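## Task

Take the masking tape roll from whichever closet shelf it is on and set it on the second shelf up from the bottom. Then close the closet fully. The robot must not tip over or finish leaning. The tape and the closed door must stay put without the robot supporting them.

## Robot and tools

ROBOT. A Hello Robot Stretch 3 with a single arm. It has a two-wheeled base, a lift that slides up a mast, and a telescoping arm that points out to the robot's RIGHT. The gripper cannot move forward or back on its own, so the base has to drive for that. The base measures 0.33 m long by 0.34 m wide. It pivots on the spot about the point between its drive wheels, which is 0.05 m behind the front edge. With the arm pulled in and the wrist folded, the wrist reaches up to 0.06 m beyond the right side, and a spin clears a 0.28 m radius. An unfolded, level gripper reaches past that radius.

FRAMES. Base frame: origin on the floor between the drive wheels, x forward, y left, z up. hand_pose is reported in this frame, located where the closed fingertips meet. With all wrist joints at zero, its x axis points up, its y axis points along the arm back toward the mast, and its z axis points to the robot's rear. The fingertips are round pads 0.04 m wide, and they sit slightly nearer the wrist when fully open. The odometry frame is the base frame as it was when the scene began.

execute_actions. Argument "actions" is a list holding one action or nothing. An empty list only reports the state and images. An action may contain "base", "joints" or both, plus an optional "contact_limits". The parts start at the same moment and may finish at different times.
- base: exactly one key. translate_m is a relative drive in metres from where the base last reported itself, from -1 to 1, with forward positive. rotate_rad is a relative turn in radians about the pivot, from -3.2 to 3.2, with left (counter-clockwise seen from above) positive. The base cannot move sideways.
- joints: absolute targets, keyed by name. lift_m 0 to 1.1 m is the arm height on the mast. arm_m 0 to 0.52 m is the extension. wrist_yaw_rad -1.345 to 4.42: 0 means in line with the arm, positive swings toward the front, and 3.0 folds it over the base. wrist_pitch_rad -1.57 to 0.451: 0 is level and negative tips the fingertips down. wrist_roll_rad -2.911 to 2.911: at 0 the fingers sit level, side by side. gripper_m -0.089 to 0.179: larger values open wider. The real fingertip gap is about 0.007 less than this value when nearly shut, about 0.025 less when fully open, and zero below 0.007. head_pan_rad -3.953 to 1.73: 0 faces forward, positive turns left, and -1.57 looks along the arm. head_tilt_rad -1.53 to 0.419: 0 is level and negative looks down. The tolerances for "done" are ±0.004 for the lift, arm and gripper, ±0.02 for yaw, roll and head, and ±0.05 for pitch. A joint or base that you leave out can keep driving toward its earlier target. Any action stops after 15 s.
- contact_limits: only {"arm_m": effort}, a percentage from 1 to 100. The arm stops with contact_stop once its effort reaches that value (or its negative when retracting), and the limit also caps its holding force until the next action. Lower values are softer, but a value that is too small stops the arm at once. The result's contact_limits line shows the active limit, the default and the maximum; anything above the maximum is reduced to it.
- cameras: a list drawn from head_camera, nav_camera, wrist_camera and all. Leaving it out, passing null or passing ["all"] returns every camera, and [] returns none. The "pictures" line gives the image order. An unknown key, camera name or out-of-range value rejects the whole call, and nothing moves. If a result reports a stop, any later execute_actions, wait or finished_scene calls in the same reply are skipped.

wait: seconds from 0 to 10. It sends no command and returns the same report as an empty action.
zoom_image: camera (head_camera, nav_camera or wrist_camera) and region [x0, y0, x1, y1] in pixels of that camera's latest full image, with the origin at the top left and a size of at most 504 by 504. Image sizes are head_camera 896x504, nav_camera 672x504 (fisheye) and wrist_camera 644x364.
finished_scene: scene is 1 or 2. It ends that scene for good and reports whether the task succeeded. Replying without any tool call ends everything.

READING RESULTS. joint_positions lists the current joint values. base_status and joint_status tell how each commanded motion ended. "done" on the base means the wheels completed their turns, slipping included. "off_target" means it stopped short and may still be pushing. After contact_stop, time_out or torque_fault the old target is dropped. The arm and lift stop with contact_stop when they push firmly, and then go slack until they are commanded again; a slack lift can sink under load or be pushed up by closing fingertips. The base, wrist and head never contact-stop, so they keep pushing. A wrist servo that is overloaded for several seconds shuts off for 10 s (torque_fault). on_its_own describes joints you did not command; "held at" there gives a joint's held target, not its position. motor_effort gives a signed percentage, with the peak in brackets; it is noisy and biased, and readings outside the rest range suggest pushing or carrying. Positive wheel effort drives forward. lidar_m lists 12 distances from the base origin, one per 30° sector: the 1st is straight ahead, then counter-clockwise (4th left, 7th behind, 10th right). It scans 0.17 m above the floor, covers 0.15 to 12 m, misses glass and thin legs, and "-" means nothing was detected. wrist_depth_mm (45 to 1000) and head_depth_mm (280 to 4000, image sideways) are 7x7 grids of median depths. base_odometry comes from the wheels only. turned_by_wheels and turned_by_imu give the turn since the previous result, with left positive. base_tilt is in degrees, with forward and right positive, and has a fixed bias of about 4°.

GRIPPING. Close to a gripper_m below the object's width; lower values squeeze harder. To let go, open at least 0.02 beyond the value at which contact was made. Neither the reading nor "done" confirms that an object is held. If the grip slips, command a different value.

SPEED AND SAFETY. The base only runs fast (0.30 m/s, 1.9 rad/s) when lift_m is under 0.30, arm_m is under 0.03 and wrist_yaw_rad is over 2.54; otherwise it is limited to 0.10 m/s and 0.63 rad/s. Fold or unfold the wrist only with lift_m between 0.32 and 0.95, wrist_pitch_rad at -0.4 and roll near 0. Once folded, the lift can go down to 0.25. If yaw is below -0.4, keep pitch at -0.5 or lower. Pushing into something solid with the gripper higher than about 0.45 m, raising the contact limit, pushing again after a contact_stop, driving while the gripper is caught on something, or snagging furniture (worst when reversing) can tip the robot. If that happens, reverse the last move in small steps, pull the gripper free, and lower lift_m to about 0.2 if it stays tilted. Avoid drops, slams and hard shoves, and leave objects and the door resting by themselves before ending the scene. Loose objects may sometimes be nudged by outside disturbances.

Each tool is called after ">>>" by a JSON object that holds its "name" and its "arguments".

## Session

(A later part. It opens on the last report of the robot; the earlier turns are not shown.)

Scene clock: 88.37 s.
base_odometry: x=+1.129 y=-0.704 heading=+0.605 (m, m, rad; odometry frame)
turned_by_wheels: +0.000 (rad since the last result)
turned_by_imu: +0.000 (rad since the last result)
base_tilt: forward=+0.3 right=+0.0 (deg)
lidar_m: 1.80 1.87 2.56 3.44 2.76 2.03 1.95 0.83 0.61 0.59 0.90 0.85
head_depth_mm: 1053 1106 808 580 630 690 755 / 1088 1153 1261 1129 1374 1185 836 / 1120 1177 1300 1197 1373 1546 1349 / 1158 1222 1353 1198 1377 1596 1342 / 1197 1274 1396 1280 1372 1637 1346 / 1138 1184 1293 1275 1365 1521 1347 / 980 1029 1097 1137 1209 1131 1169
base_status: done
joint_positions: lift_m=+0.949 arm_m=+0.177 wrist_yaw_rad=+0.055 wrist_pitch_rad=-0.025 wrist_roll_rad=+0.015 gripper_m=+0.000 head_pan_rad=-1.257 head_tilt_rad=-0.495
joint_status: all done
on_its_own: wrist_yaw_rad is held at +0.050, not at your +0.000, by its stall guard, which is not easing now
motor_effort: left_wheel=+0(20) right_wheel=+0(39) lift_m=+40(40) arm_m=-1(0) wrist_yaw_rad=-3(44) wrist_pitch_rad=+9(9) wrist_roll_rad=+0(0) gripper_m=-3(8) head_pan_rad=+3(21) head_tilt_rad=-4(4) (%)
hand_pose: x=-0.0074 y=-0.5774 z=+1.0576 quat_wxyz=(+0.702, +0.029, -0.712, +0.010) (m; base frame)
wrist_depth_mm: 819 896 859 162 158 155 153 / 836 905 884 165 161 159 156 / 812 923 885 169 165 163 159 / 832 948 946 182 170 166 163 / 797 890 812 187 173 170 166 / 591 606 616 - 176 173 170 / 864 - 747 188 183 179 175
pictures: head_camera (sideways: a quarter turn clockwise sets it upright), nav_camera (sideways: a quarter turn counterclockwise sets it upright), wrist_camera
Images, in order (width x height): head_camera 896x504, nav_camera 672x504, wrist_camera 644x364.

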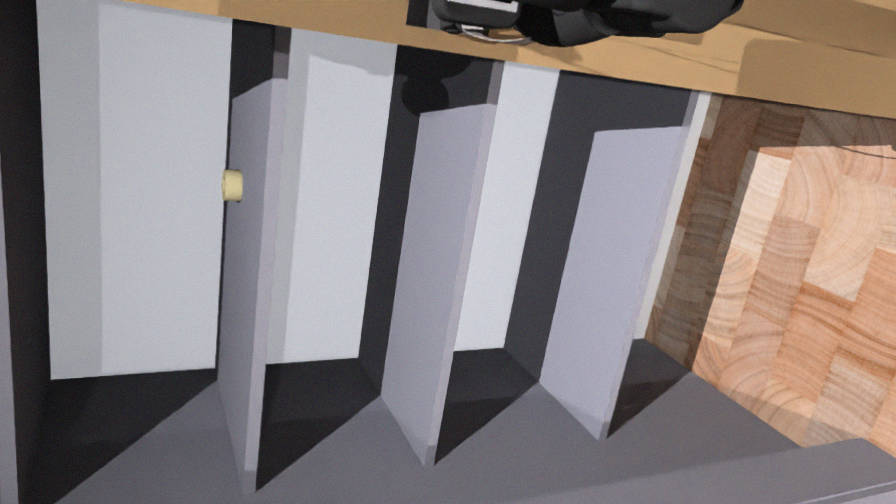

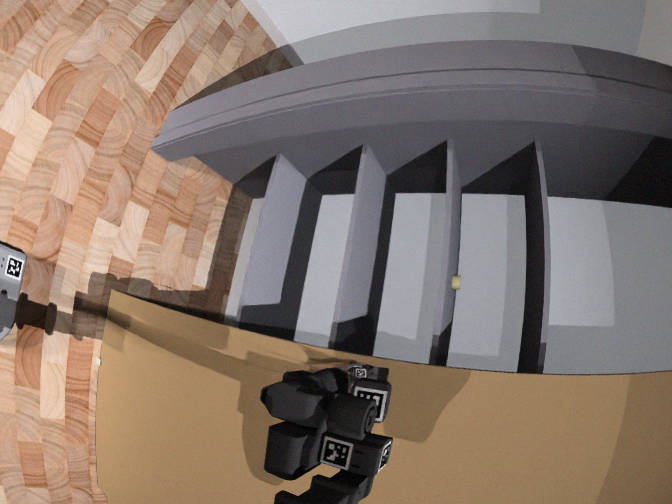

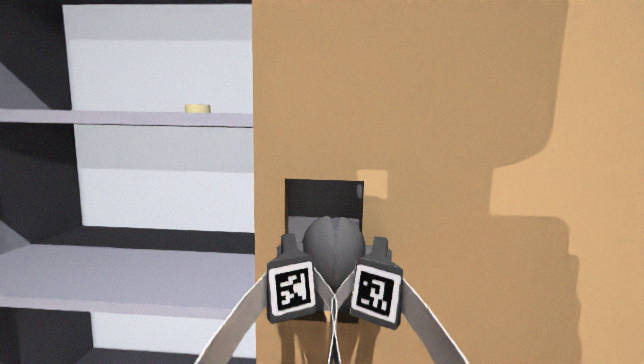

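>>> {"name": "execute_actions", "arguments": {"actions": [{"joints":{"arm_m":0.0,"wrist_yaw_rad":0.05}}], "cameras": []}}

>>> {"name": "execute_actions", "arguments": {"actions": [{"base":{"rotate_rad":-0.66},"joints":{"wrist_yaw_rad":0.0,"wrist_pitch_rad":-0.9,"lift_m":1.06}}], "cameras": []}}

>>> {"name": "execute_actions", "arguments": {"actions": [{"base":{"translate_m":0.34}}], "cameras": []}}

>>> {"name": "execute_actions", "arguments": {"actions": [{"base":{"rotate_rad":0.66},"joints":{"head_pan_rad":-1.57,"head_tilt_rad":-0.4}}], "cameras": []}}

>>> {"name": "execute_actions", "arguments": {"actions": [{"joints":{"wrist_pitch_rad":0,"gripper_m":0.12,"arm_m":0.2}}]}}

Scene clock: 103.33 s.
base_odometry: x=+1.129 y=-0.704 heading=+0.605 (m, m, rad; odometry frame)
turned_by_wheels: +0.000 (rad since the last result)
turned_by_imu: +0.001 (rad since the last result)
base_tilt: forward=+0.4 right=+0.1 (deg)
lidar_m: 1.81 1.86 2.55 3.43 2.75 2.04 1.95 0.84 0.61 0.59 0.90 0.85
head_depth_mm: 1050 1108 809 579 612 - - / 1084 1155 1260 1125 1378 1181 1273 / 1127 1176 1302 1196 1370 1546 1351 / 1154 1222 1356 1195 1376 1593 1350 / 1196 1271 1397 1277 1374 1643 1345 / 1132 1185 1291 1278 1367 1523 1344 / 982 1027 1096 1139 1207 1133 1168
base_status: not commanded
joint_positions: lift_m=+0.949 arm_m=+0.003 wrist_yaw_rad=+0.051 wrist_pitch_rad=-0.025 wrist_roll_rad=+0.015 gripper_m=+0.000 head_pan_rad=-1.257 head_tilt_rad=-0.495
joint_status: all done
joint sent to its limit — the command would take arm_m past its lower limit, so that joint was sent only as far as its limit.
motor_effort: left_wheel=-1(1) right_wheel=+0(0) lift_m=+40(40) arm_m=-2(2) wrist_yaw_rad=-1(4) wrist_pitch_rad=+8(8) wrist_roll_rad=+0(0) gripper_m=-2(3) head_pan_rad=+2(3) head_tilt_rad=-3(4) (%)
hand_pose: x=-0.0084 y=-0.4033 z=+1.0576 quat_wxyz=(+0.702, +0.027, -0.712, +0.009) (m; base frame)
wrist_depth_mm: 844 - - 327 323 312 312 / 833 - - 336 331 319 316 / 804 - - 340 335 330 322 / 841 - - 359 342 336 331 / 793 927 918 363 353 342 338 / 814 - - - 360 350 346 / 893 - - 381 373 360 355
pictures: none
No camera images: the call's "cameras" was empty. Leave "cameras" out to get every camera's image.

Scene clock: 105.37 s.
base_odometry: x=+1.129 y=-0.704 heading=-0.055 (m, m, rad; odometry frame)
turned_by_wheels: -0.660 (rad since the last result)
turned_by_imu: -0.656 (rad since the last result)
base_tilt: forward=+0.5 right=+0.1 (deg)
lidar_m: 0.85 1.80 1.82 2.25 3.43 3.28 2.13 1.95 0.98 0.64 0.59 1.22
head_depth_mm: 542 589 645 716 790 920 - / 523 568 622 685 765 862 989 / 507 549 597 656 729 819 932 / 492 531 576 633 697 779 882 / 477 514 556 607 668 743 839 / 463 497 538 586 643 711 796 / 450 482 521 574 640 1140 1344
base_status: done
joint_positions: lift_m=+1.059 arm_m=+0.003 wrist_yaw_rad=+0.002 wrist_pitch_rad=-0.908 wrist_roll_rad=+0.015 gripper_m=+0.000 head_pan_rad=-1.257 head_tilt_rad=-0.495
joint_status: all done
motor_effort: left_wheel=+4(10) right_wheel=-3(6) lift_m=+41(44) arm_m=-2(2) wrist_yaw_rad=-2(1) wrist_pitch_rad=+3(8) wrist_roll_rad=+0(0) gripper_m=-2(3) head_pan_rad=+3(2) head_tilt_rad=-4(4) (%)
hand_pose: x=-0.0213 y=-0.2867 z=+0.9812 quat_wxyz=(+0.631, +0.309, -0.640, -0.312) (m; base frame)
wrist_depth_mm: 343 392 465 559 732 - - / 375 434 524 662 885 - - / 417 495 594 787 - - - / 478 563 715 1000 - - - / - 671 861 - - - - / - - - - - - - / - - - - - - -
pictures: none
No camera images: the call's "cameras" was empty. Leave "cameras" out to get every camera's image.

Scene clock: 109.73 s.
base_odometry: x=+1.468 y=-0.723 heading=-0.055 (m, m, rad; odometry frame)
turned_by_wheels: +0.000 (rad since the last result)
turned_by_imu: +0.002 (rad since the last result)
base_tilt: forward=+0.1 right=+0.1 (deg)
lidar_m: 0.51 1.53 1.55 1.93 3.65 3.28 2.43 2.22 0.63 0.44 1.09 0.77
head_depth_mm: 341 364 393 434 485 559 - / 1015 1080 757 905 493 540 607 / 982 1048 1149 1061 1268 1105 1345 / 950 1017 1112 1060 1225 1070 1350 / 923 983 850 1060 1222 1068 1315 / 899 960 851 1057 858 1068 1282 / 872 934 777 1051 821 1067 1254
base_status: done
joint_positions: lift_m=+1.059 arm_m=+0.003 wrist_yaw_rad=+0.002 wrist_pitch_rad=-0.908 wrist_roll_rad=+0.015 gripper_m=+0.000 head_pan_rad=-1.257 head_tilt_rad=-0.495
joint_status: not commanded
motor_effort: left_wheel=+3(11) right_wheel=-4(5) lift_m=+41(42) arm_m=-2(2) wrist_yaw_rad=-2(2) wrist_pitch_rad=+3(3) wrist_roll_rad=+0(0) gripper_m=-3(2) head_pan_rad=+3(3) head_tilt_rad=-3(4) (%)
hand_pose: x=-0.0213 y=-0.2867 z=+0.9812 quat_wxyz=(+0.631, +0.309, -0.640, -0.312) (m; base frame)
wrist_depth_mm: 500 510 253 277 353 497 829 / 473 951 961 320 436 678 - / 883 898 855 388 558 - - / 812 811 - 484 803 - - / 733 - - 587 - - - / - - - - - - - / - - - - - - -
pictures: none
No camera images: the call's "cameras" was empty. Leave "cameras" out to get every camera's image.

Scene clock: 111.77 s.
base_odometry: x=+1.468 y=-0.723 heading=+0.605 (m, m, rad; odometry frame)
turned_by_wheels: +0.660 (rad since the last result)
turned_by_imu: +0.657 (rad since the last result)
base_tilt: forward=+0.2 right=+0.3 (deg)
lidar_m: 1.54 1.59 2.17 3.64 3.14 2.31 1.48 0.53 0.44 1.09 0.52 0.51
head_depth_mm: 752 962 939 1077 - - - / 755 964 936 1083 - - - / 758 971 931 1096 - - - / 762 976 827 1107 864 1153 992 / 767 979 920 1115 863 1171 995 / 774 985 917 1120 860 1169 987 / 783 991 908 1118 902 1128 991
base_status: done
joint_positions: lift_m=+1.059 arm_m=+0.003 wrist_yaw_rad=+0.002 wrist_pitch_rad=-0.908 wrist_roll_rad=+0.015 gripper_m=+0.000 head_pan_rad=-1.563 head_tilt_rad=-0.409
joint_status: all done
motor_effort: left_wheel=-4(9) right_wheel=+3(6) lift_m=+42(42) arm_m=-2(2) wrist_yaw_rad=-2(1) wrist_pitch_rad=+3(3) wrist_roll_rad=+0(0) gripper_m=-3(3) head_pan_rad=-2(18) head_tilt_rad=+5(15) (%)
hand_pose: x=-0.0213 y=-0.2867 z=+0.9812 quat_wxyz=(+0.631, +0.309, -0.640, -0.312) (m; base frame)
wrist_depth_mm: 529 523 520 528 509 512 507 / 587 837 - 986 946 998 968 / 584 829 870 875 868 862 863 / 474 842 - - - - 285 / 473 785 - - - 407 350 / 539 685 - - - 530 525 / - - - - - - -
pictures: none
No camera images: the call's "cameras" was empty. Leave "cameras" out to get every camera's image.

Scene clock: 114.47 s.
base_odometry: x=+1.468 y=-0.723 heading=+0.605 (m, m, rad; odometry frame)
turned_by_wheels: +0.000 (rad since the last result)
turned_by_imu: +0.000 (rad since the last result)
base_tilt: forward=+0.2 right=+0.1 (deg)
lidar_m: 1.54 1.59 2.17 3.64 3.13 2.30 1.48 0.53 0.44 1.09 0.52 0.51
head_depth_mm: 753 961 - - 849 1177 967 / 755 965 - - 846 1174 970 / 758 968 1008 - 825 1171 965 / 763 975 1008 1116 861 1170 996 / 768 980 921 1115 860 1173 995 / 777 985 915 1121 859 1165 993 / 784 990 910 1116 900 1129 990
base_status: not commanded
joint_positions: lift_m=+1.059 arm_m=+0.200 wrist_yaw_rad=+0.001 wrist_pitch_rad=-0.025 wrist_roll_rad=+0.015 gripper_m=+0.120 head_pan_rad=-1.563 head_tilt_rad=-0.409
joint_status: all done
motor_effort: left_wheel=-4(4) right_wheel=+3(3) lift_m=+41(42) arm_m=+3(5) wrist_yaw_rad=-2(2) wrist_pitch_rad=+9(10) wrist_roll_rad=+0(0) gripper_m=+0(87) head_pan_rad=-2(2) head_tilt_rad=+5(5) (%)
hand_pose: x=-0.0211 y=-0.6002 z=+1.1675 quat_wxyz=(+0.702, +0.010, -0.712, -0.009) (m; base frame)
wrist_depth_mm: 570 626 629 626 620 613 608 / 588 636 639 638 628 631 626 / 593 666 646 641 651 639 644 / 522 539 548 578 595 624 658 / 274 277 309 289 293 318 305 / 599 700 704 698 697 - 685 / 585 604 633 643 652 624 665
pictures: head_camera (sideways: a quarter turn clockwise sets it upright), nav_camera (sideways: a quarter turn counterclockwise sets it upright), wrist_camera
Images, in order (width x height): head_camera 896x504, nav_camera 672x504, wrist_camera 644x364.

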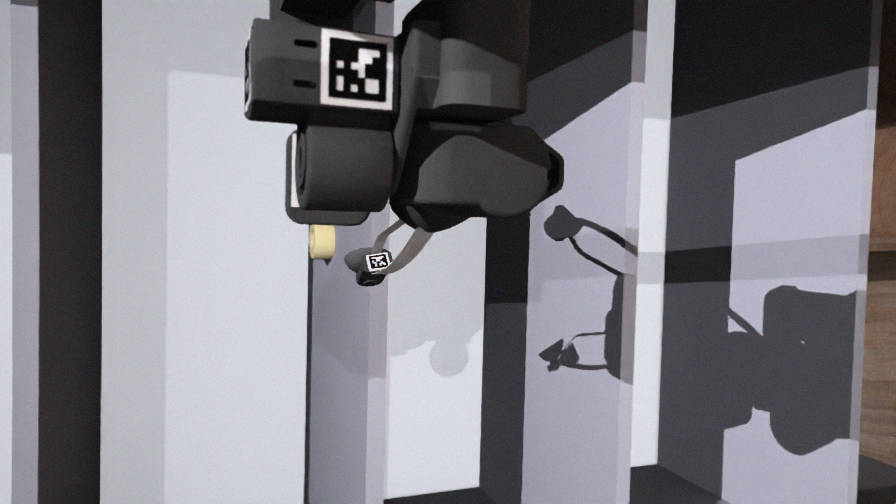

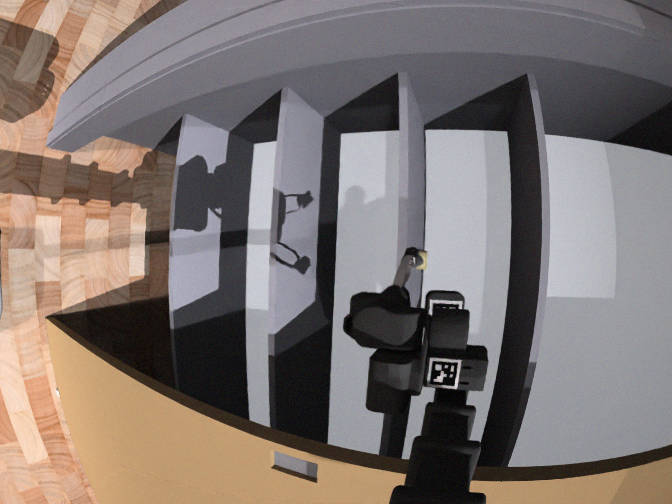

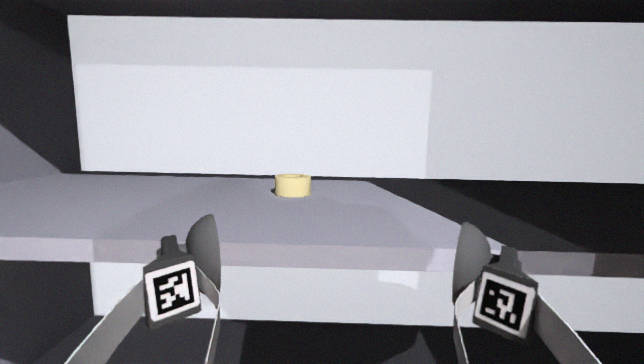

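>>> {"name": "execute_actions", "arguments": {"actions": [{"base":{"translate_m":0.05},"joints":{"arm_m":0.42,"lift_m":1.07}}], "cameras": ["head_camera","wrist_camera"]}}

Scene clock: 122.60 s.
base_odometry: x=+1.510 y=-0.694 heading=+0.605 (m, m, rad; odometry frame)
turned_by_wheels: +0.000 (rad since the last result)
turned_by_imu: +0.001 (rad since the last result)
base_tilt: forward=+0.3 right=+0.1 (deg)
lidar_m: 1.49 1.54 2.11 3.64 3.22 2.36 1.52 0.53 0.47 1.09 0.47 0.48
head_depth_mm: 755 953 723 1087 866 1178 969 / 756 955 828 1095 865 1176 965 / 760 962 - 1104 864 1170 964 / 763 974 927 1107 862 1168 965 / 767 982 920 1114 859 1172 992 / 774 983 913 1121 860 1163 994 / 784 983 904 1093 901 1090 993
base_status: done
joint_positions: lift_m=+1.069 arm_m=+0.420 wrist_yaw_rad=+0.001 wrist_pitch_rad=-0.024 wrist_roll_rad=+0.015 gripper_m=+0.120 head_pan_rad=-1.563 head_tilt_rad=-0.409
joint_status: all done
motor_effort: left_wheel=-3(6) right_wheel=+3(8) lift_m=+41(44) arm_m=+2(1) wrist_yaw_rad=-1(1) wrist_pitch_rad=+8(9) wrist_roll_rad=+0(0) gripper_m=+1(0) head_pan_rad=-2(2) head_tilt_rad=+6(6) (%)
hand_pose: x=-0.0212 y=-0.8203 z=+1.1777 quat_wxyz=(+0.702, +0.009, -0.712, -0.009) (m; base frame)
wrist_depth_mm: 418 420 417 411 408 404 402 / 428 426 428 423 420 419 416 / 435 438 437 431 426 426 419 / 438 439 441 446 442 434 432 / 302 306 343 263 324 349 341 / 205 220 209 211 213 - 220 / 160 149 157 158 160 155 163
pictures: head_camera (sideways: a quarter turn clockwise sets it upright), wrist_camera
Images, in order (width x height): head_camera 896x504, wrist_camera 644x364.

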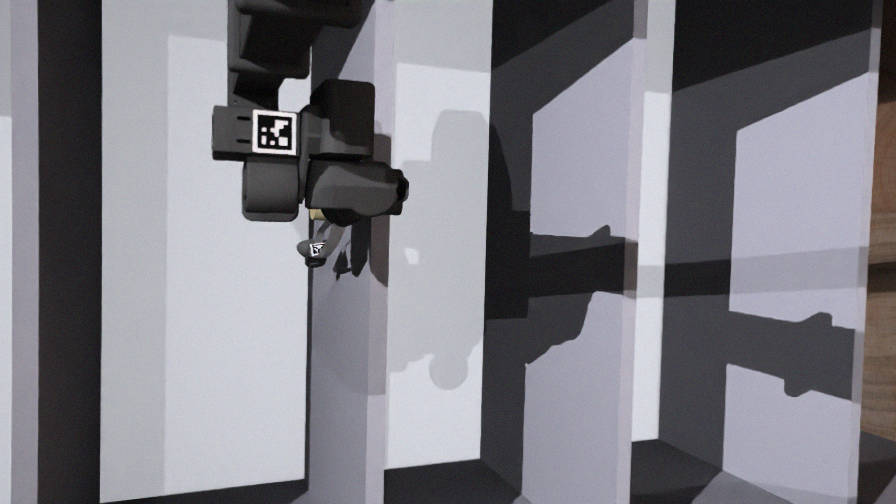

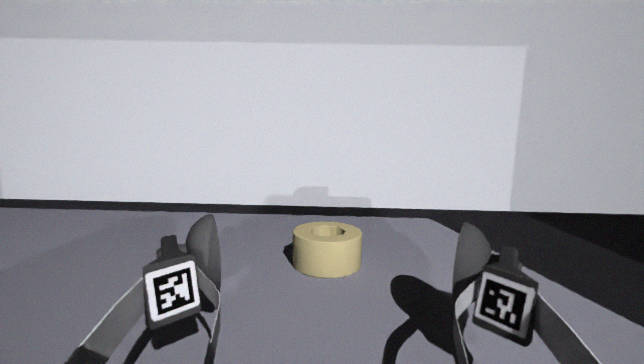

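>>> {"name": "execute_actions", "arguments": {"actions": [{"base":{"translate_m":0.005},"joints":{"arm_m":0.52,"lift_m":1.08,"wrist_pitch_rad":-0.1},"contact_limits":{"arm_m":10}}], "cameras": ["head_camera","wrist_camera"]}}

Scene clock: 128.67 s.
base_odometry: x=+1.514 y=-0.691 heading=+0.605 (m, m, rad; odometry frame)
turned_by_wheels: +0.000 (rad since the last result)
turned_by_imu: -0.002 (rad since the last result)
base_tilt: forward=+0.1 right=+0.1 (deg)
lidar_m: 1.48 1.53 2.10 3.27 3.22 2.36 1.53 0.53 0.47 1.09 0.47 0.48
head_depth_mm: 741 949 824 1090 871 1180 971 / 742 955 730 1093 870 1177 971 / 745 965 - 1103 867 1176 966 / 749 973 940 1107 867 1176 967 / 754 983 934 1112 864 1176 996 / 762 984 924 1124 864 1170 993 / 770 981 923 1087 863 1090 994
base_status: done
joint_positions: lift_m=+1.080 arm_m=+0.456 wrist_yaw_rad=+0.006 wrist_pitch_rad=-0.129 wrist_roll_rad=+0.015 gripper_m=+0.120 head_pan_rad=-1.563 head_tilt_rad=-0.407
joint_status: arm_m contact_stop (moved +0.036 of +0.100); the others done
on_its_own: arm_m is slack since a contact_stop, until your next command for it (your +0.520 is given up)
motor_effort: left_wheel=+0(7) right_wheel=-1(9) lift_m=+34(39) arm_m=+0(10) wrist_yaw_rad=-4(5) wrist_pitch_rad=+10(17) wrist_roll_rad=+0(0) gripper_m=+0(0) head_pan_rad=-2(3) head_tilt_rad=+4(5) (%)
contact_limits: arm_m 10 (drawing in: default 16, maximum 26; extending or still: default 22, maximum 35)
hand_pose: x=-0.0199 y=-0.8515 z=+1.1614 quat_wxyz=(+0.701, +0.048, -0.711, -0.044) (m; base frame)
wrist_depth_mm: 373 371 368 366 368 364 360 / 393 383 383 376 380 373 373 / 402 402 399 396 394 389 384 / 368 375 378 383 394 401 391 / 234 236 255 194 243 257 248 / 172 183 175 176 177 - 180 / 140 132 137 139 139 135 142
pictures: head_camera (sideways: a quarter turn clockwise sets it upright), wrist_camera
Images, in order (width x height): head_camera 896x504, wrist_camera 644x364.

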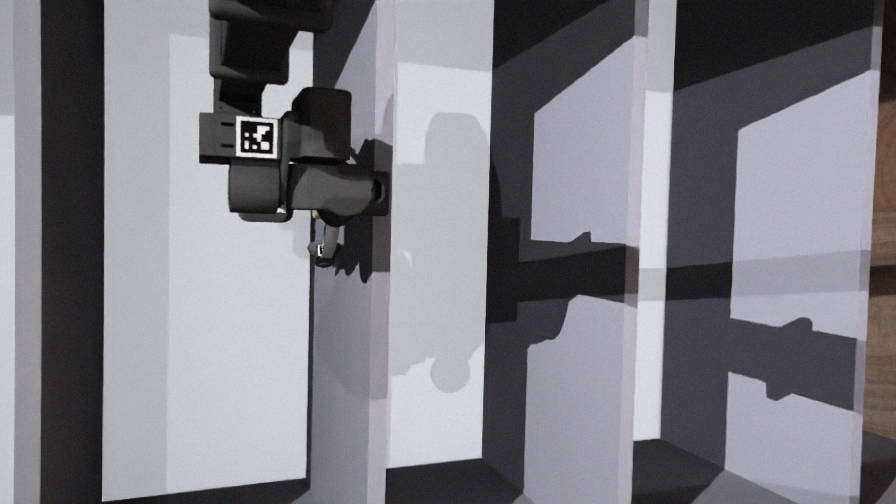

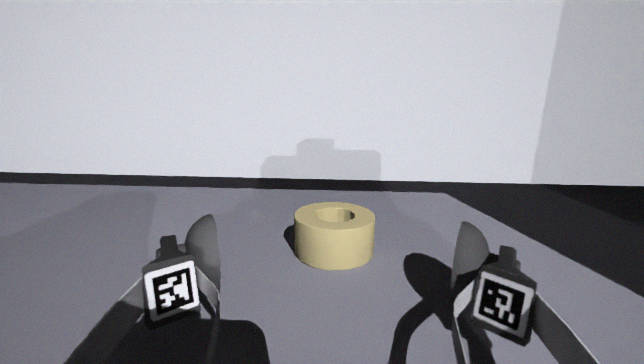

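>>> {"name": "execute_actions", "arguments": {"actions": [{"joints":{"arm_m":0.445,"lift_m":1.1,"wrist_pitch_rad":-0.1}}], "cameras": []}}

>>> {"name": "execute_actions", "arguments": {"actions": [{"joints":{"arm_m":0.52},"contact_limits":{"arm_m":8}}], "cameras": ["head_camera","wrist_camera"]}}

Scene clock: 134.30 s.
base_odometry: x=+1.514 y=-0.691 heading=+0.605 (m, m, rad; odometry frame)
turned_by_wheels: +0.000 (rad since the last result)
turned_by_imu: +0.000 (rad since the last result)
base_tilt: forward=+0.4 right=+0.3 (deg)
lidar_m: 1.48 1.53 2.09 3.27 3.22 2.37 1.53 0.53 0.47 1.09 0.47 0.48
head_depth_mm: 746 942 947 1089 870 1180 971 / 745 949 774 1099 869 1172 971 / 748 953 657 1106 869 1179 968 / 753 973 935 1111 864 1171 969 / 757 981 930 1111 862 1174 994 / 764 984 923 1119 862 1173 995 / 773 979 918 1091 861 1093 993
base_status: not commanded
joint_positions: lift_m=+1.099 arm_m=+0.445 wrist_yaw_rad=+0.002 wrist_pitch_rad=-0.125 wrist_roll_rad=+0.015 gripper_m=+0.120 head_pan_rad=-1.563 head_tilt_rad=-0.407
joint_status: all done
motor_effort: left_wheel=-2(1) right_wheel=+1(1) lift_m=+41(42) arm_m=-2(2) wrist_yaw_rad=-2(4) wrist_pitch_rad=+9(10) wrist_roll_rad=+0(0) gripper_m=+1(0) head_pan_rad=-2(3) head_tilt_rad=+4(5) (%)
hand_pose: x=-0.0209 y=-0.8415 z=+1.1822 quat_wxyz=(+0.701, +0.045, -0.711, -0.044) (m; base frame)
wrist_depth_mm: 380 376 377 374 372 370 369 / 393 394 390 391 389 385 383 / 409 413 408 406 400 399 398 / 420 416 418 417 415 416 411 / 285 286 311 238 295 310 304 / 210 219 212 204 213 - 218 / 171 159 167 166 168 163 172
pictures: none
No camera images: the call's "cameras" was empty. Leave "cameras" out to get every camera's image.

Scene clock: 136.03 s.
base_odometry: x=+1.514 y=-0.691 heading=+0.605 (m, m, rad; odometry frame)
turned_by_wheels: +0.000 (rad since the last result)
turned_by_imu: +0.000 (rad since the last result)
base_tilt: forward=+0.3 right=+0.2 (deg)
lidar_m: 1.48 1.54 2.09 3.28 3.23 2.37 1.53 0.53 0.48 1.09 0.47 0.48
head_depth_mm: 747 944 948 1089 871 1178 972 / 747 946 822 1097 869 1177 971 / 750 954 724 1099 867 1176 967 / 752 975 935 1111 867 1175 963 / 759 980 929 1114 862 1172 995 / 765 985 922 1119 863 1167 997 / 773 981 919 1092 860 1089 994
base_status: not commanded
joint_positions: lift_m=+1.099 arm_m=+0.520 wrist_yaw_rad=+0.002 wrist_pitch_rad=-0.125 wrist_roll_rad=+0.015 gripper_m=+0.120 head_pan_rad=-1.563 head_tilt_rad=-0.407
joint_status: all done
motor_effort: left_wheel=-2(1) right_wheel=+1(1) lift_m=+42(42) arm_m=+2(3) wrist_yaw_rad=-1(3) wrist_pitch_rad=+8(9) wrist_roll_rad=+0(0) gripper_m=+1(1) head_pan_rad=-2(2) head_tilt_rad=+4(4) (%)
contact_limits: arm_m 8 (drawing in: default 16, maximum 26; extending or still: default 22, maximum 35)
hand_pose: x=-0.0210 y=-0.9159 z=+1.1822 quat_wxyz=(+0.701, +0.045, -0.711, -0.044) (m; base frame)
wrist_depth_mm: 310 312 309 308 303 303 302 / 327 322 321 321 315 316 314 / 335 335 335 333 327 325 323 / 351 352 344 344 341 337 337 / 283 285 310 291 294 311 304 / 207 221 211 166 213 - 218 / 172 159 165 133 162 162 170
pictures: head_camera (sideways: a quarter turn clockwise sets it upright), wrist_camera
Images, in order (width x height): head_camera 896x504, wrist_camera 644x364.

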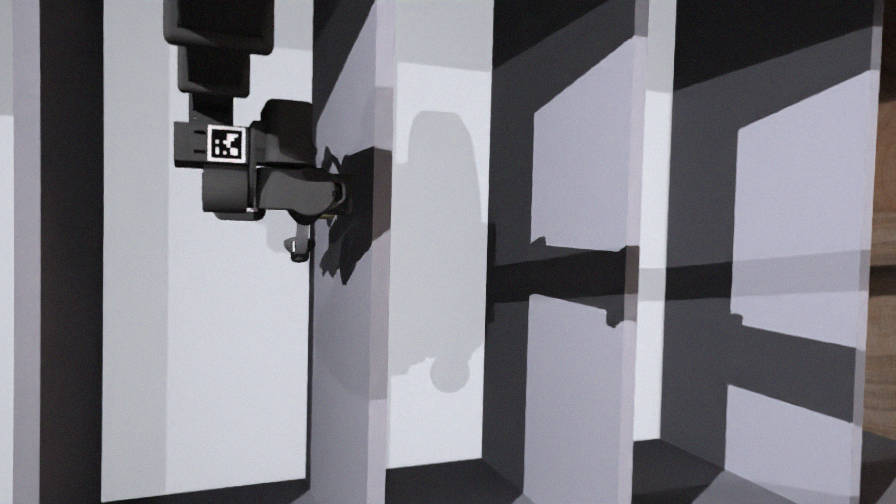

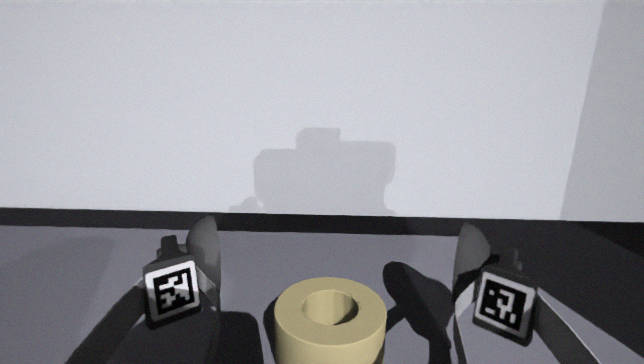

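>>> {"name": "execute_actions", "arguments": {"actions": [{"joints":{"wrist_pitch_rad":-0.24}}], "cameras": ["head_camera","wrist_camera"]}}

Scene clock: 139.10 s.
base_odometry: x=+1.514 y=-0.691 heading=+0.605 (m, m, rad; odometry frame)
turned_by_wheels: +0.000 (rad since the last result)
turned_by_imu: +0.000 (rad since the last result)
base_tilt: forward=+0.4 right=+0.0 (deg)
lidar_m: 1.48 1.54 2.10 3.26 3.21 2.37 1.53 0.53 0.47 1.09 0.47 0.48
head_depth_mm: 745 941 948 1090 870 1172 972 / 746 949 821 1096 870 1179 971 / 748 954 656 1101 867 1177 969 / 752 976 934 1105 866 1171 966 / 759 978 934 1110 863 1171 995 / 766 981 921 1116 863 1168 993 / 772 979 917 1089 860 1091 995
base_status: not commanded
joint_positions: lift_m=+1.099 arm_m=+0.520 wrist_yaw_rad=+0.002 wrist_pitch_rad=-0.212 wrist_roll_rad=+0.015 gripper_m=+0.120 head_pan_rad=-1.563 head_tilt_rad=-0.407
joint_status: all done
motor_effort: left_wheel=-1(1) right_wheel=+1(1) lift_m=+40(41) arm_m=+2(2) wrist_yaw_rad=-1(2) wrist_pitch_rad=-8(8) wrist_roll_rad=+0(0) gripper_m=+1(1) head_pan_rad=-3(2) head_tilt_rad=+4(4) (%)
hand_pose: x=-0.0210 y=-0.9102 z=+1.1606 quat_wxyz=(+0.698, +0.075, -0.708, -0.075) (m; base frame)
wrist_depth_mm: 305 306 303 302 299 299 296 / 320 320 319 313 313 313 312 / 338 335 335 334 332 327 325 / 318 321 325 328 331 336 334 / 222 224 238 227 230 239 234 / 171 180 173 134 172 - 178 / 142 136 140 134 142 138 144
pictures: head_camera (sideways: a quarter turn clockwise sets it upright), wrist_camera
Images, in order (width x height): head_camera 896x504, wrist_camera 644x364.

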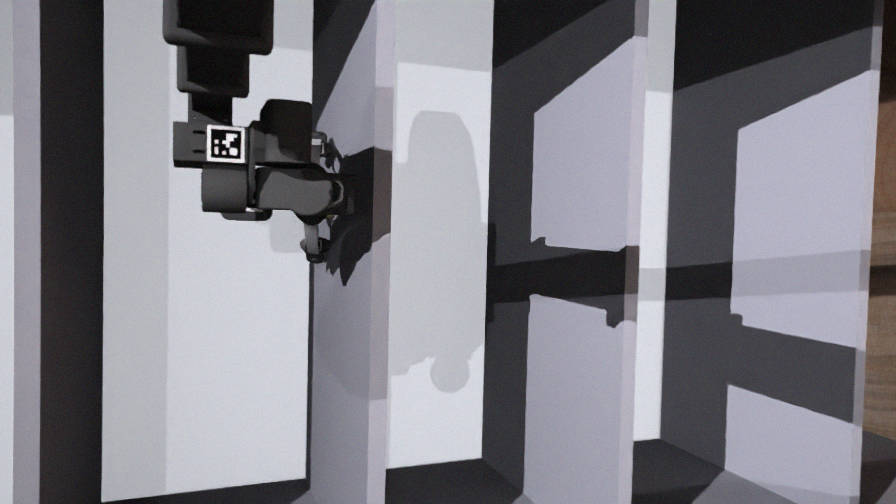

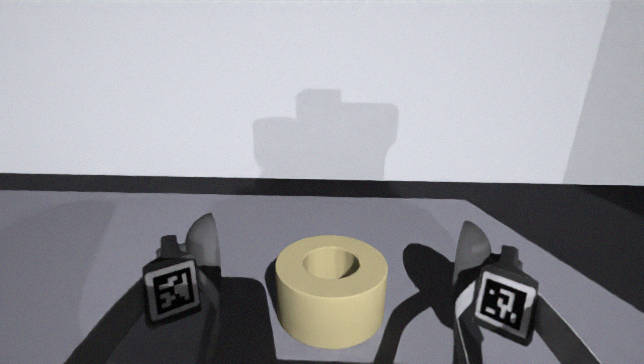

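>>> {"name": "execute_actions", "arguments": {"actions": [{"joints":{"wrist_pitch_rad":-0.19,"gripper_m":0.03,"arm_m":0.515}}], "cameras": ["wrist_camera"]}}

Scene clock: 143.87 s.
base_odometry: x=+1.514 y=-0.691 heading=+0.605 (m, m, rad; odometry frame)
turned_by_wheels: +0.000 (rad since the last result)
turned_by_imu: +0.000 (rad since the last result)
base_tilt: forward=+0.2 right=+0.1 (deg)
lidar_m: 1.48 1.54 2.09 3.28 3.21 2.36 1.53 0.54 0.47 1.09 0.47 0.48
head_depth_mm: 744 943 950 1092 871 1181 972 / 746 947 823 1097 870 1177 971 / 749 956 690 1101 868 1175 964 / 752 975 936 1108 866 1173 965 / 759 979 931 1109 864 1173 991 / 763 986 924 1119 863 1167 994 / 772 979 918 1091 862 1092 993
base_status: not commanded
joint_positions: lift_m=+1.099 arm_m=+0.515 wrist_yaw_rad=+0.001 wrist_pitch_rad=-0.204 wrist_roll_rad=+0.015 gripper_m=+0.031 head_pan_rad=-1.563 head_tilt_rad=-0.407
joint_status: all done
motor_effort: left_wheel=-1(1) right_wheel=+1(1) lift_m=+39(39) arm_m=-2(2) wrist_yaw_rad=+0(1) wrist_pitch_rad=+5(9) wrist_roll_rad=+0(0) gripper_m=-11(92) head_pan_rad=-2(3) head_tilt_rad=+4(4) (%)
hand_pose: x=-0.0212 y=-0.9063 z=+1.1626 quat_wxyz=(+0.698, +0.072, -0.709, -0.073) (m; base frame)
wrist_depth_mm: 310 309 309 307 306 304 299 / 330 328 323 317 317 318 314 / 344 343 336 337 333 329 332 / 325 329 333 333 342 344 340 / 227 225 243 230 247 235 238 / 174 174 - 137 144 177 179 / 141 141 139 137 138 144 145
pictures: wrist_camera
Images, in order (width x height): wrist_camera 644x364.

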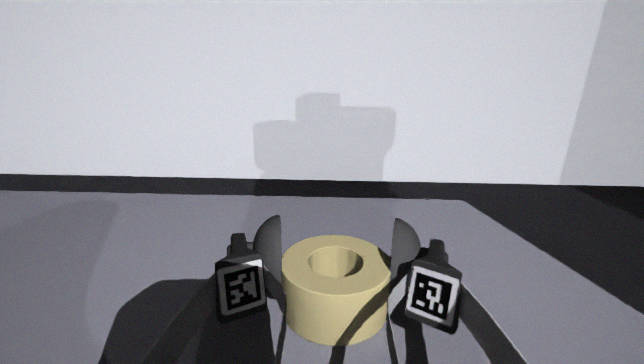

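Looks gripped. Squeeze a bit more and lift by pitch.

>>> {"name": "execute_actions", "arguments": {"actions": [{"joints":{"gripper_m":0.0}}], "cameras": []}}

>>> {"name": "execute_actions", "arguments": {"actions": [{"joints":{"wrist_pitch_rad":-0.1}}], "cameras": ["wrist_camera"]}}

Scene clock: 148.57 s.
base_odometry: x=+1.514 y=-0.691 heading=+0.605 (m, m, rad; odometry frame)
turned_by_wheels: +0.000 (rad since the last result)
turned_by_imu: +0.000 (rad since the last result)
base_tilt: forward=+0.3 right=+0.0 (deg)
lidar_m: 1.48 1.54 2.09 3.27 3.21 2.36 1.54 0.53 0.47 1.09 0.47 0.48
head_depth_mm: 745 943 949 1087 869 1179 974 / 747 949 820 1100 868 1175 969 / 748 953 690 1104 867 1178 971 / 753 974 933 1107 866 1170 968 / 757 980 928 1112 863 1171 996 / 763 982 924 1117 865 1167 992 / 773 979 917 1089 862 1090 994
base_status: not commanded
joint_positions: lift_m=+1.099 arm_m=+0.515 wrist_yaw_rad=+0.001 wrist_pitch_rad=-0.204 wrist_roll_rad=+0.015 gripper_m=+0.001 head_pan_rad=-1.563 head_tilt_rad=-0.407
joint_status: all done
motor_effort: left_wheel=-2(1) right_wheel=+1(1) lift_m=+39(39) arm_m=-2(2) wrist_yaw_rad=+0(1) wrist_pitch_rad=+5(5) wrist_roll_rad=+0(0) gripper_m=-19(100) head_pan_rad=-2(3) head_tilt_rad=+4(4) (%)
hand_pose: x=-0.0212 y=-0.9063 z=+1.1626 quat_wxyz=(+0.698, +0.072, -0.709, -0.073) (m; base frame)
wrist_depth_mm: 312 308 307 303 306 302 303 / 331 325 324 320 319 318 314 / 342 341 339 338 334 330 329 / 325 328 329 333 343 341 343 / 225 228 237 230 246 234 237 / 174 175 - 136 143 178 180 / 141 142 141 135 138 144 144
pictures: none
No camera images: the call's "cameras" was empty. Leave "cameras" out to get every camera's image.

Scene clock: 149.30 s.
base_odometry: x=+1.514 y=-0.691 heading=+0.605 (m, m, rad; odometry frame)
turned_by_wheels: +0.000 (rad since the last result)
turned_by_imu: +0.000 (rad since the last result)
base_tilt: forward=+0.3 right=+0.2 (deg)
lidar_m: 1.48 1.54 2.09 3.28 3.23 2.37 1.53 0.53 0.48 1.09 0.47 0.48
head_depth_mm: 745 944 946 1088 873 1183 971 / 746 948 821 1097 868 1175 967 / 750 955 723 1103 866 1172 968 / 753 973 937 1107 866 1170 966 / 758 978 932 1114 866 1170 991 / 766 980 921 1119 863 1170 996 / 772 981 918 1089 860 1088 991
base_status: not commanded
joint_positions: lift_m=+1.099 arm_m=+0.515 wrist_yaw_rad=+0.001 wrist_pitch_rad=-0.128 wrist_roll_rad=+0.015 gripper_m=+0.001 head_pan_rad=-1.563 head_tilt_rad=-0.407
joint_status: all done
motor_effort: left_wheel=-1(1) right_wheel=+1(1) lift_m=+40(39) arm_m=-2(2) wrist_yaw_rad=-1(1) wrist_pitch_rad=+10(11) wrist_roll_rad=+0(0) gripper_m=-20(20) head_pan_rad=-2(3) head_tilt_rad=+4(4) (%)
hand_pose: x=-0.0212 y=-0.9113 z=+1.1814 quat_wxyz=(+0.700, +0.046, -0.711, -0.046) (m; base frame)
wrist_depth_mm: 315 317 312 309 309 306 306 / 328 326 327 319 321 317 314 / 339 337 336 333 333 328 329 / 353 352 352 350 344 344 339 / 279 281 306 288 315 296 299 / 207 206 221 136 143 214 217 / 163 164 165 137 160 169 169
pictures: wrist_camera
Images, in order (width x height): wrist_camera 644x364.

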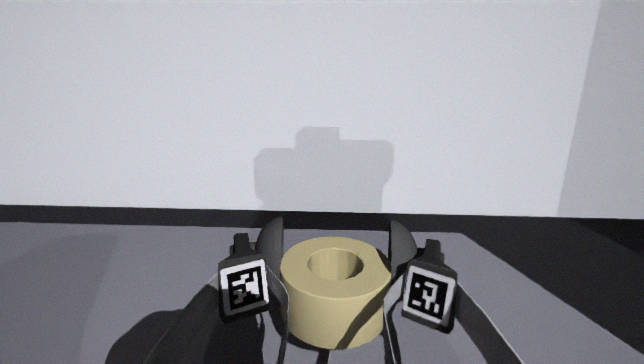

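>>> {"name": "execute_actions", "arguments": {"actions": [{"joints":{"arm_m":0.23}}], "cameras": []}}

>>> {"name": "execute_actions", "arguments": {"actions": [{"joints":{"lift_m":0.81,"wrist_pitch_rad":-0.18,"head_tilt_rad":-0.7}}], "cameras": []}}

>>> {"name": "execute_actions", "arguments": {"actions": [{"joints":{"arm_m":0.43},"contact_limits":{"arm_m":8}}], "cameras": ["head_camera","wrist_camera"]}}

Scene clock: 158.57 s.
base_odometry: x=+1.514 y=-0.691 heading=+0.605 (m, m, rad; odometry frame)
turned_by_wheels: +0.000 (rad since the last result)
turned_by_imu: +0.001 (rad since the last result)
base_tilt: forward=+0.2 right=+0.1 (deg)
lidar_m: 1.48 1.54 2.09 3.28 3.24 2.37 1.53 0.53 0.48 1.09 0.47 0.48
head_depth_mm: 745 939 - 1100 869 1178 973 / 744 - - 1107 869 1177 969 / 746 962 - 1128 866 1173 970 / 753 979 937 1105 866 1173 968 / 757 978 932 1112 865 1166 994 / 763 984 926 1120 864 1168 994 / 774 979 917 1089 862 1092 992
base_status: not commanded
joint_positions: lift_m=+1.099 arm_m=+0.230 wrist_yaw_rad=+0.001 wrist_pitch_rad=-0.127 wrist_roll_rad=+0.015 gripper_m=+0.001 head_pan_rad=-1.563 head_tilt_rad=-0.407
joint_status: all done
motor_effort: left_wheel=-1(1) right_wheel=+1(1) lift_m=+40(40) arm_m=-2(2) wrist_yaw_rad=-1(1) wrist_pitch_rad=+9(10) wrist_roll_rad=+0(0) gripper_m=-19(19) head_pan_rad=-2(2) head_tilt_rad=+4(4) (%)
hand_pose: x=-0.0212 y=-0.6264 z=+1.1817 quat_wxyz=(+0.700, +0.045, -0.711, -0.045) (m; base frame)
wrist_depth_mm: 526 579 576 576 574 567 572 / 523 592 597 599 592 587 593 / 523 613 622 633 616 611 608 / 439 448 462 469 473 485 494 / 284 287 311 295 315 298 300 / 490 634 242 136 143 243 237 / 544 590 591 137 586 611 620
pictures: none
No camera images: the call's "cameras" was empty. Leave "cameras" out to get every camera's image.

Scene clock: 162.03 s.
base_odometry: x=+1.514 y=-0.691 heading=+0.605 (m, m, rad; odometry frame)
turned_by_wheels: +0.000 (rad since the last result)
turned_by_imu: +0.000 (rad since the last result)
base_tilt: forward=+0.3 right=+0.1 (deg)
lidar_m: 1.48 1.54 2.10 3.27 3.22 2.37 1.53 0.53 0.47 1.09 0.47 0.48
head_depth_mm: 875 999 1008 843 - 1367 1193 / 879 1004 1008 807 - 1406 1207 / 881 1007 1011 828 - 1407 1206 / 885 1012 1010 1239 1097 1407 1203 / 889 1017 1011 1240 1098 1407 1200 / 894 1024 1014 1250 1131 1372 1206 / 898 958 967 978 1065 1123 871
base_status: not commanded
joint_positions: lift_m=+0.811 arm_m=+0.230 wrist_yaw_rad=+0.001 wrist_pitch_rad=-0.201 wrist_roll_rad=+0.015 gripper_m=+0.001 head_pan_rad=-1.563 head_tilt_rad=-0.691
joint_status: all done
motor_effort: left_wheel=-1(2) right_wheel=+1(1) lift_m=+14(33) arm_m=-2(2) wrist_yaw_rad=-1(1) wrist_pitch_rad=+7(9) wrist_roll_rad=+0(0) gripper_m=-19(19) head_pan_rad=-2(2) head_tilt_rad=-6(34) (%)
hand_pose: x=-0.0212 y=-0.6215 z=+0.8747 quat_wxyz=(+0.698, +0.071, -0.709, -0.071) (m; base frame)
wrist_depth_mm: 517 572 566 564 566 560 550 / 522 597 593 597 586 591 585 / 518 619 614 619 619 602 601 / 376 385 385 392 394 401 406 / 263 264 283 268 288 272 276 / 520 718 735 135 143 716 714 / 527 663 660 137 641 665 665
pictures: none
No camera images: the call's "cameras" was empty. Leave "cameras" out to get every camera's image.

Scene clock: 164.73 s.
base_odometry: x=+1.514 y=-0.691 heading=+0.605 (m, m, rad; odometry frame)
turned_by_wheels: +0.000 (rad since the last result)
turned_by_imu: +0.000 (rad since the last result)
base_tilt: forward=+0.5 right=+0.3 (deg)
lidar_m: 1.48 1.54 2.09 3.27 3.22 2.37 1.53 0.53 0.47 1.09 0.47 0.48
head_depth_mm: 876 1001 1007 841 - - 1190 / 879 1006 1071 1280 1095 1407 1202 / 883 1009 1079 1280 1096 1401 1206 / 886 1012 1012 1238 1094 1403 1201 / 889 1017 1012 1240 1096 1408 1204 / 894 1026 1013 1247 1127 1380 1210 / 896 960 966 979 1069 1122 870
base_status: not commanded
joint_positions: lift_m=+0.811 arm_m=+0.430 wrist_yaw_rad=+0.001 wrist_pitch_rad=-0.201 wrist_roll_rad=+0.015 gripper_m=+0.001 head_pan_rad=-1.563 head_tilt_rad=-0.692
joint_status: all done
motor_effort: left_wheel=-2(1) right_wheel=+1(1) lift_m=+14(14) arm_m=+2(4) wrist_yaw_rad=-2(0) wrist_pitch_rad=+7(7) wrist_roll_rad=+0(0) gripper_m=-19(20) head_pan_rad=-2(2) head_tilt_rad=-5(6) (%)
contact_limits: arm_m 8 (drawing in: default 16, maximum 26; extending or still: default 22, maximum 35)
hand_pose: x=-0.0212 y=-0.8210 z=+0.8747 quat_wxyz=(+0.698, +0.071, -0.709, -0.071) (m; base frame)
wrist_depth_mm: 392 387 388 384 380 377 374 / 406 406 401 403 404 398 393 / 432 424 429 425 421 418 417 / 376 381 387 386 392 395 399 / 262 263 281 266 286 271 273 / 199 201 212 136 143 206 207 / 162 163 163 137 159 166 167
pictures: head_camera (sideways: a quarter turn clockwise sets it upright), wrist_camera
Images, in order (width x height): head_camera 896x504, wrist_camera 644x364.

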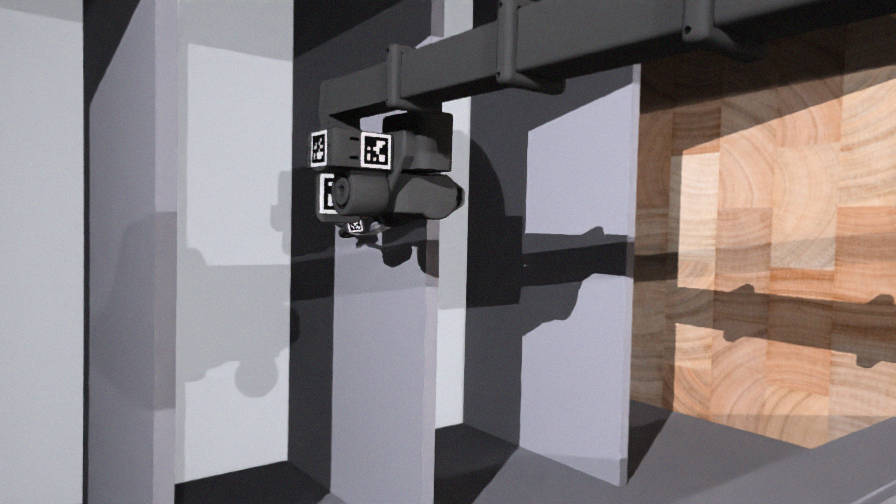

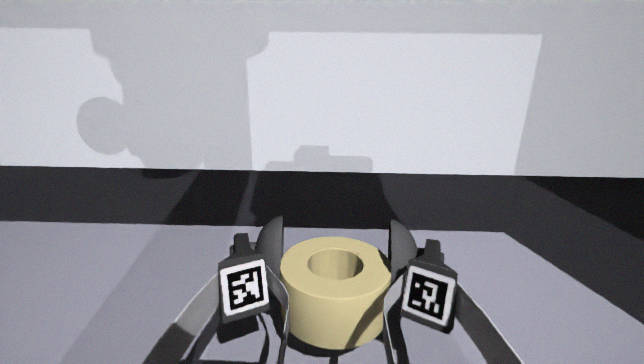

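>>> {"name": "execute_actions", "arguments": {"actions": [{"joints":{"lift_m":0.794}}], "cameras": []}}

>>> {"name": "execute_actions", "arguments": {"actions": [{"joints":{"gripper_m":0.11}}], "cameras": []}}

>>> {"name": "execute_actions", "arguments": {"actions": [{"joints":{"arm_m":0.0,"lift_m":0.81}}], "cameras": ["head_camera","wrist_camera"]}}

Scene clock: 170.13 s.
base_odometry: x=+1.514 y=-0.691 heading=+0.605 (m, m, rad; odometry frame)
turned_by_wheels: +0.000 (rad since the last result)
turned_by_imu: +0.000 (rad since the last result)
base_tilt: forward=+0.3 right=+0.0 (deg)
lidar_m: 1.48 1.54 2.10 3.27 3.22 2.36 1.53 0.53 0.47 1.09 0.47 0.48
head_depth_mm: 875 994 1006 840 - - 1179 / 878 1004 1057 1277 1082 1398 1205 / 881 1010 1065 1285 1093 1411 1204 / 886 1012 1009 1239 1097 1403 1207 / 888 1020 1011 1244 1095 1410 1208 / 892 1022 1013 1239 1132 1378 1207 / 897 958 964 978 1064 1122 871
base_status: not commanded
joint_positions: lift_m=+0.795 arm_m=+0.430 wrist_yaw_rad=+0.001 wrist_pitch_rad=-0.201 wrist_roll_rad=+0.015 gripper_m=+0.001 head_pan_rad=-1.563 head_tilt_rad=-0.692
joint_status: all done
motor_effort: left_wheel=-1(2) right_wheel=+1(1) lift_m=+13(13) arm_m=+2(2) wrist_yaw_rad=+0(1) wrist_pitch_rad=+7(7) wrist_roll_rad=+0(0) gripper_m=-20(19) head_pan_rad=-2(2) head_tilt_rad=-6(5) (%)
hand_pose: x=-0.0212 y=-0.8210 z=+0.8586 quat_wxyz=(+0.698, +0.071, -0.709, -0.071) (m; base frame)
wrist_depth_mm: 396 388 386 383 378 380 376 / 412 409 405 403 401 397 396 / 427 427 425 419 422 423 419 / 325 331 337 338 341 347 348 / 228 230 246 234 248 237 237 / 175 175 185 136 143 180 180 / 141 142 142 135 139 145 146
pictures: none
No camera images: the call's "cameras" was empty. Leave "cameras" out to get every camera's image.

Scene clock: 171.73 s.
base_odometry: x=+1.514 y=-0.691 heading=+0.605 (m, m, rad; odometry frame)
turned_by_wheels: +0.000 (rad since the last result)
turned_by_imu: +0.000 (rad since the last result)
base_tilt: forward=+0.3 right=+0.3 (deg)
lidar_m: 1.48 1.54 2.10 3.28 3.22 2.37 1.53 0.53 0.48 1.09 0.47 0.48
head_depth_mm: 876 1000 1003 840 - - 1181 / 880 1002 1060 1279 1079 1404 1206 / 881 1006 1070 1277 1095 1409 1205 / 884 1011 1008 1240 1096 1407 1201 / 889 1016 1010 1241 1094 1410 1207 / 893 1023 1015 1238 1125 1376 1207 / 898 960 964 975 1067 1118 872
base_status: not commanded
joint_positions: lift_m=+0.795 arm_m=+0.430 wrist_yaw_rad=+0.001 wrist_pitch_rad=-0.201 wrist_roll_rad=+0.015 gripper_m=+0.110 head_pan_rad=-1.563 head_tilt_rad=-0.692
joint_status: all done
motor_effort: left_wheel=-1(1) right_wheel=+1(1) lift_m=+14(13) arm_m=+2(2) wrist_yaw_rad=-1(1) wrist_pitch_rad=+7(7) wrist_roll_rad=+0(0) gripper_m=+0(86) head_pan_rad=-2(2) head_tilt_rad=-6(5) (%)
hand_pose: x=-0.0212 y=-0.8210 z=+0.8586 quat_wxyz=(+0.698, +0.071, -0.709, -0.071) (m; base frame)
wrist_depth_mm: 389 385 385 381 381 376 378 / 412 406 407 401 400 399 394 / 435 428 429 421 421 415 416 / 328 331 334 338 343 344 350 / 227 230 246 233 235 238 239 / 175 185 177 142 171 189 181 / 143 140 142 138 144 139 146
pictures: none
No camera images: the call's "cameras" was empty. Leave "cameras" out to get every camera's image.

Scene clock: 176.07 s.
base_odometry: x=+1.514 y=-0.691 heading=+0.605 (m, m, rad; odometry frame)
turned_by_wheels: +0.000 (rad since the last result)
turned_by_imu: +0.001 (rad since the last result)
base_tilt: forward=+0.4 right=+0.1 (deg)
lidar_m: 1.48 1.54 2.10 3.29 3.21 2.37 1.53 0.53 0.47 1.09 0.47 0.48
head_depth_mm: 876 999 1007 1241 1097 1407 - / 880 1002 1005 1239 1125 1409 - / 882 1010 1011 1242 1096 - - / 886 1017 1013 1244 1130 1418 1192 / 890 1016 1010 1243 1099 1407 1200 / 894 1026 1011 1242 1129 1382 1209 / 896 963 967 977 1068 1118 872
base_status: not commanded
joint_positions: lift_m=+0.809 arm_m=+0.003 wrist_yaw_rad=+0.001 wrist_pitch_rad=-0.201 wrist_roll_rad=+0.015 gripper_m=+0.110 head_pan_rad=-1.563 head_tilt_rad=-0.692
joint_status: all done
joint sent to its limit — the command would take arm_m past its lower limit, so that joint was sent only as far as its limit.
motor_effort: left_wheel=-2(1) right_wheel=+1(1) lift_m=+41(44) arm_m=-2(2) wrist_yaw_rad=-1(0) wrist_pitch_rad=+7(7) wrist_roll_rad=+0(0) gripper_m=+0(0) head_pan_rad=-2(2) head_tilt_rad=-6(5) (%)
hand_pose: x=-0.0212 y=-0.3943 z=+0.8733 quat_wxyz=(+0.698, +0.071, -0.709, -0.071) (m; base frame)
wrist_depth_mm: 520 743 771 775 785 753 765 / 514 748 819 826 812 804 776 / 510 670 703 699 740 750 758 / 479 667 892 899 905 489 495 / 530 754 943 946 935 928 916 / 528 685 825 817 825 863 853 / 524 628 655 666 665 647 681
pictures: head_camera (sideways: a quarter turn clockwise sets it upright), wrist_camera
Images, in order (width x height): head_camera 896x504, wrist_camera 644x364.

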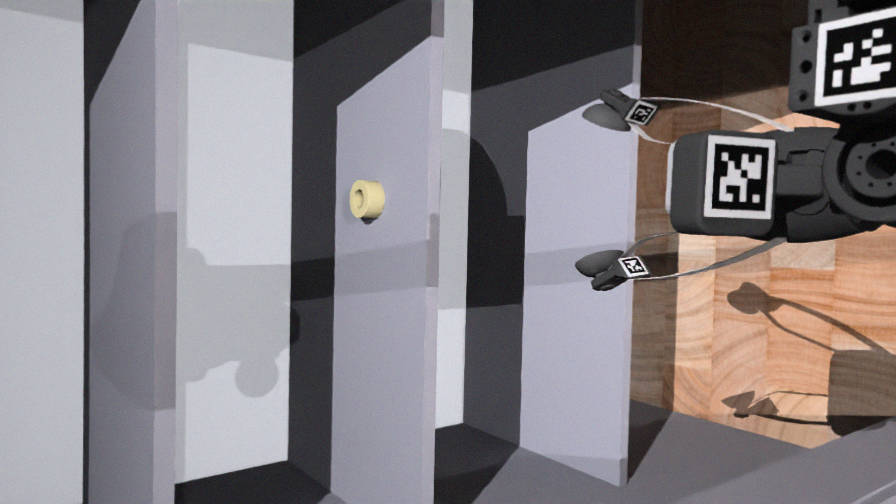

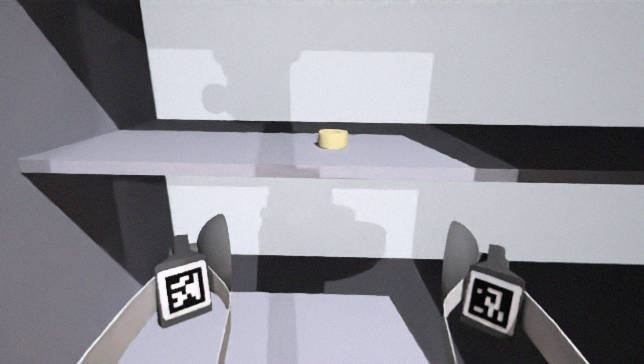

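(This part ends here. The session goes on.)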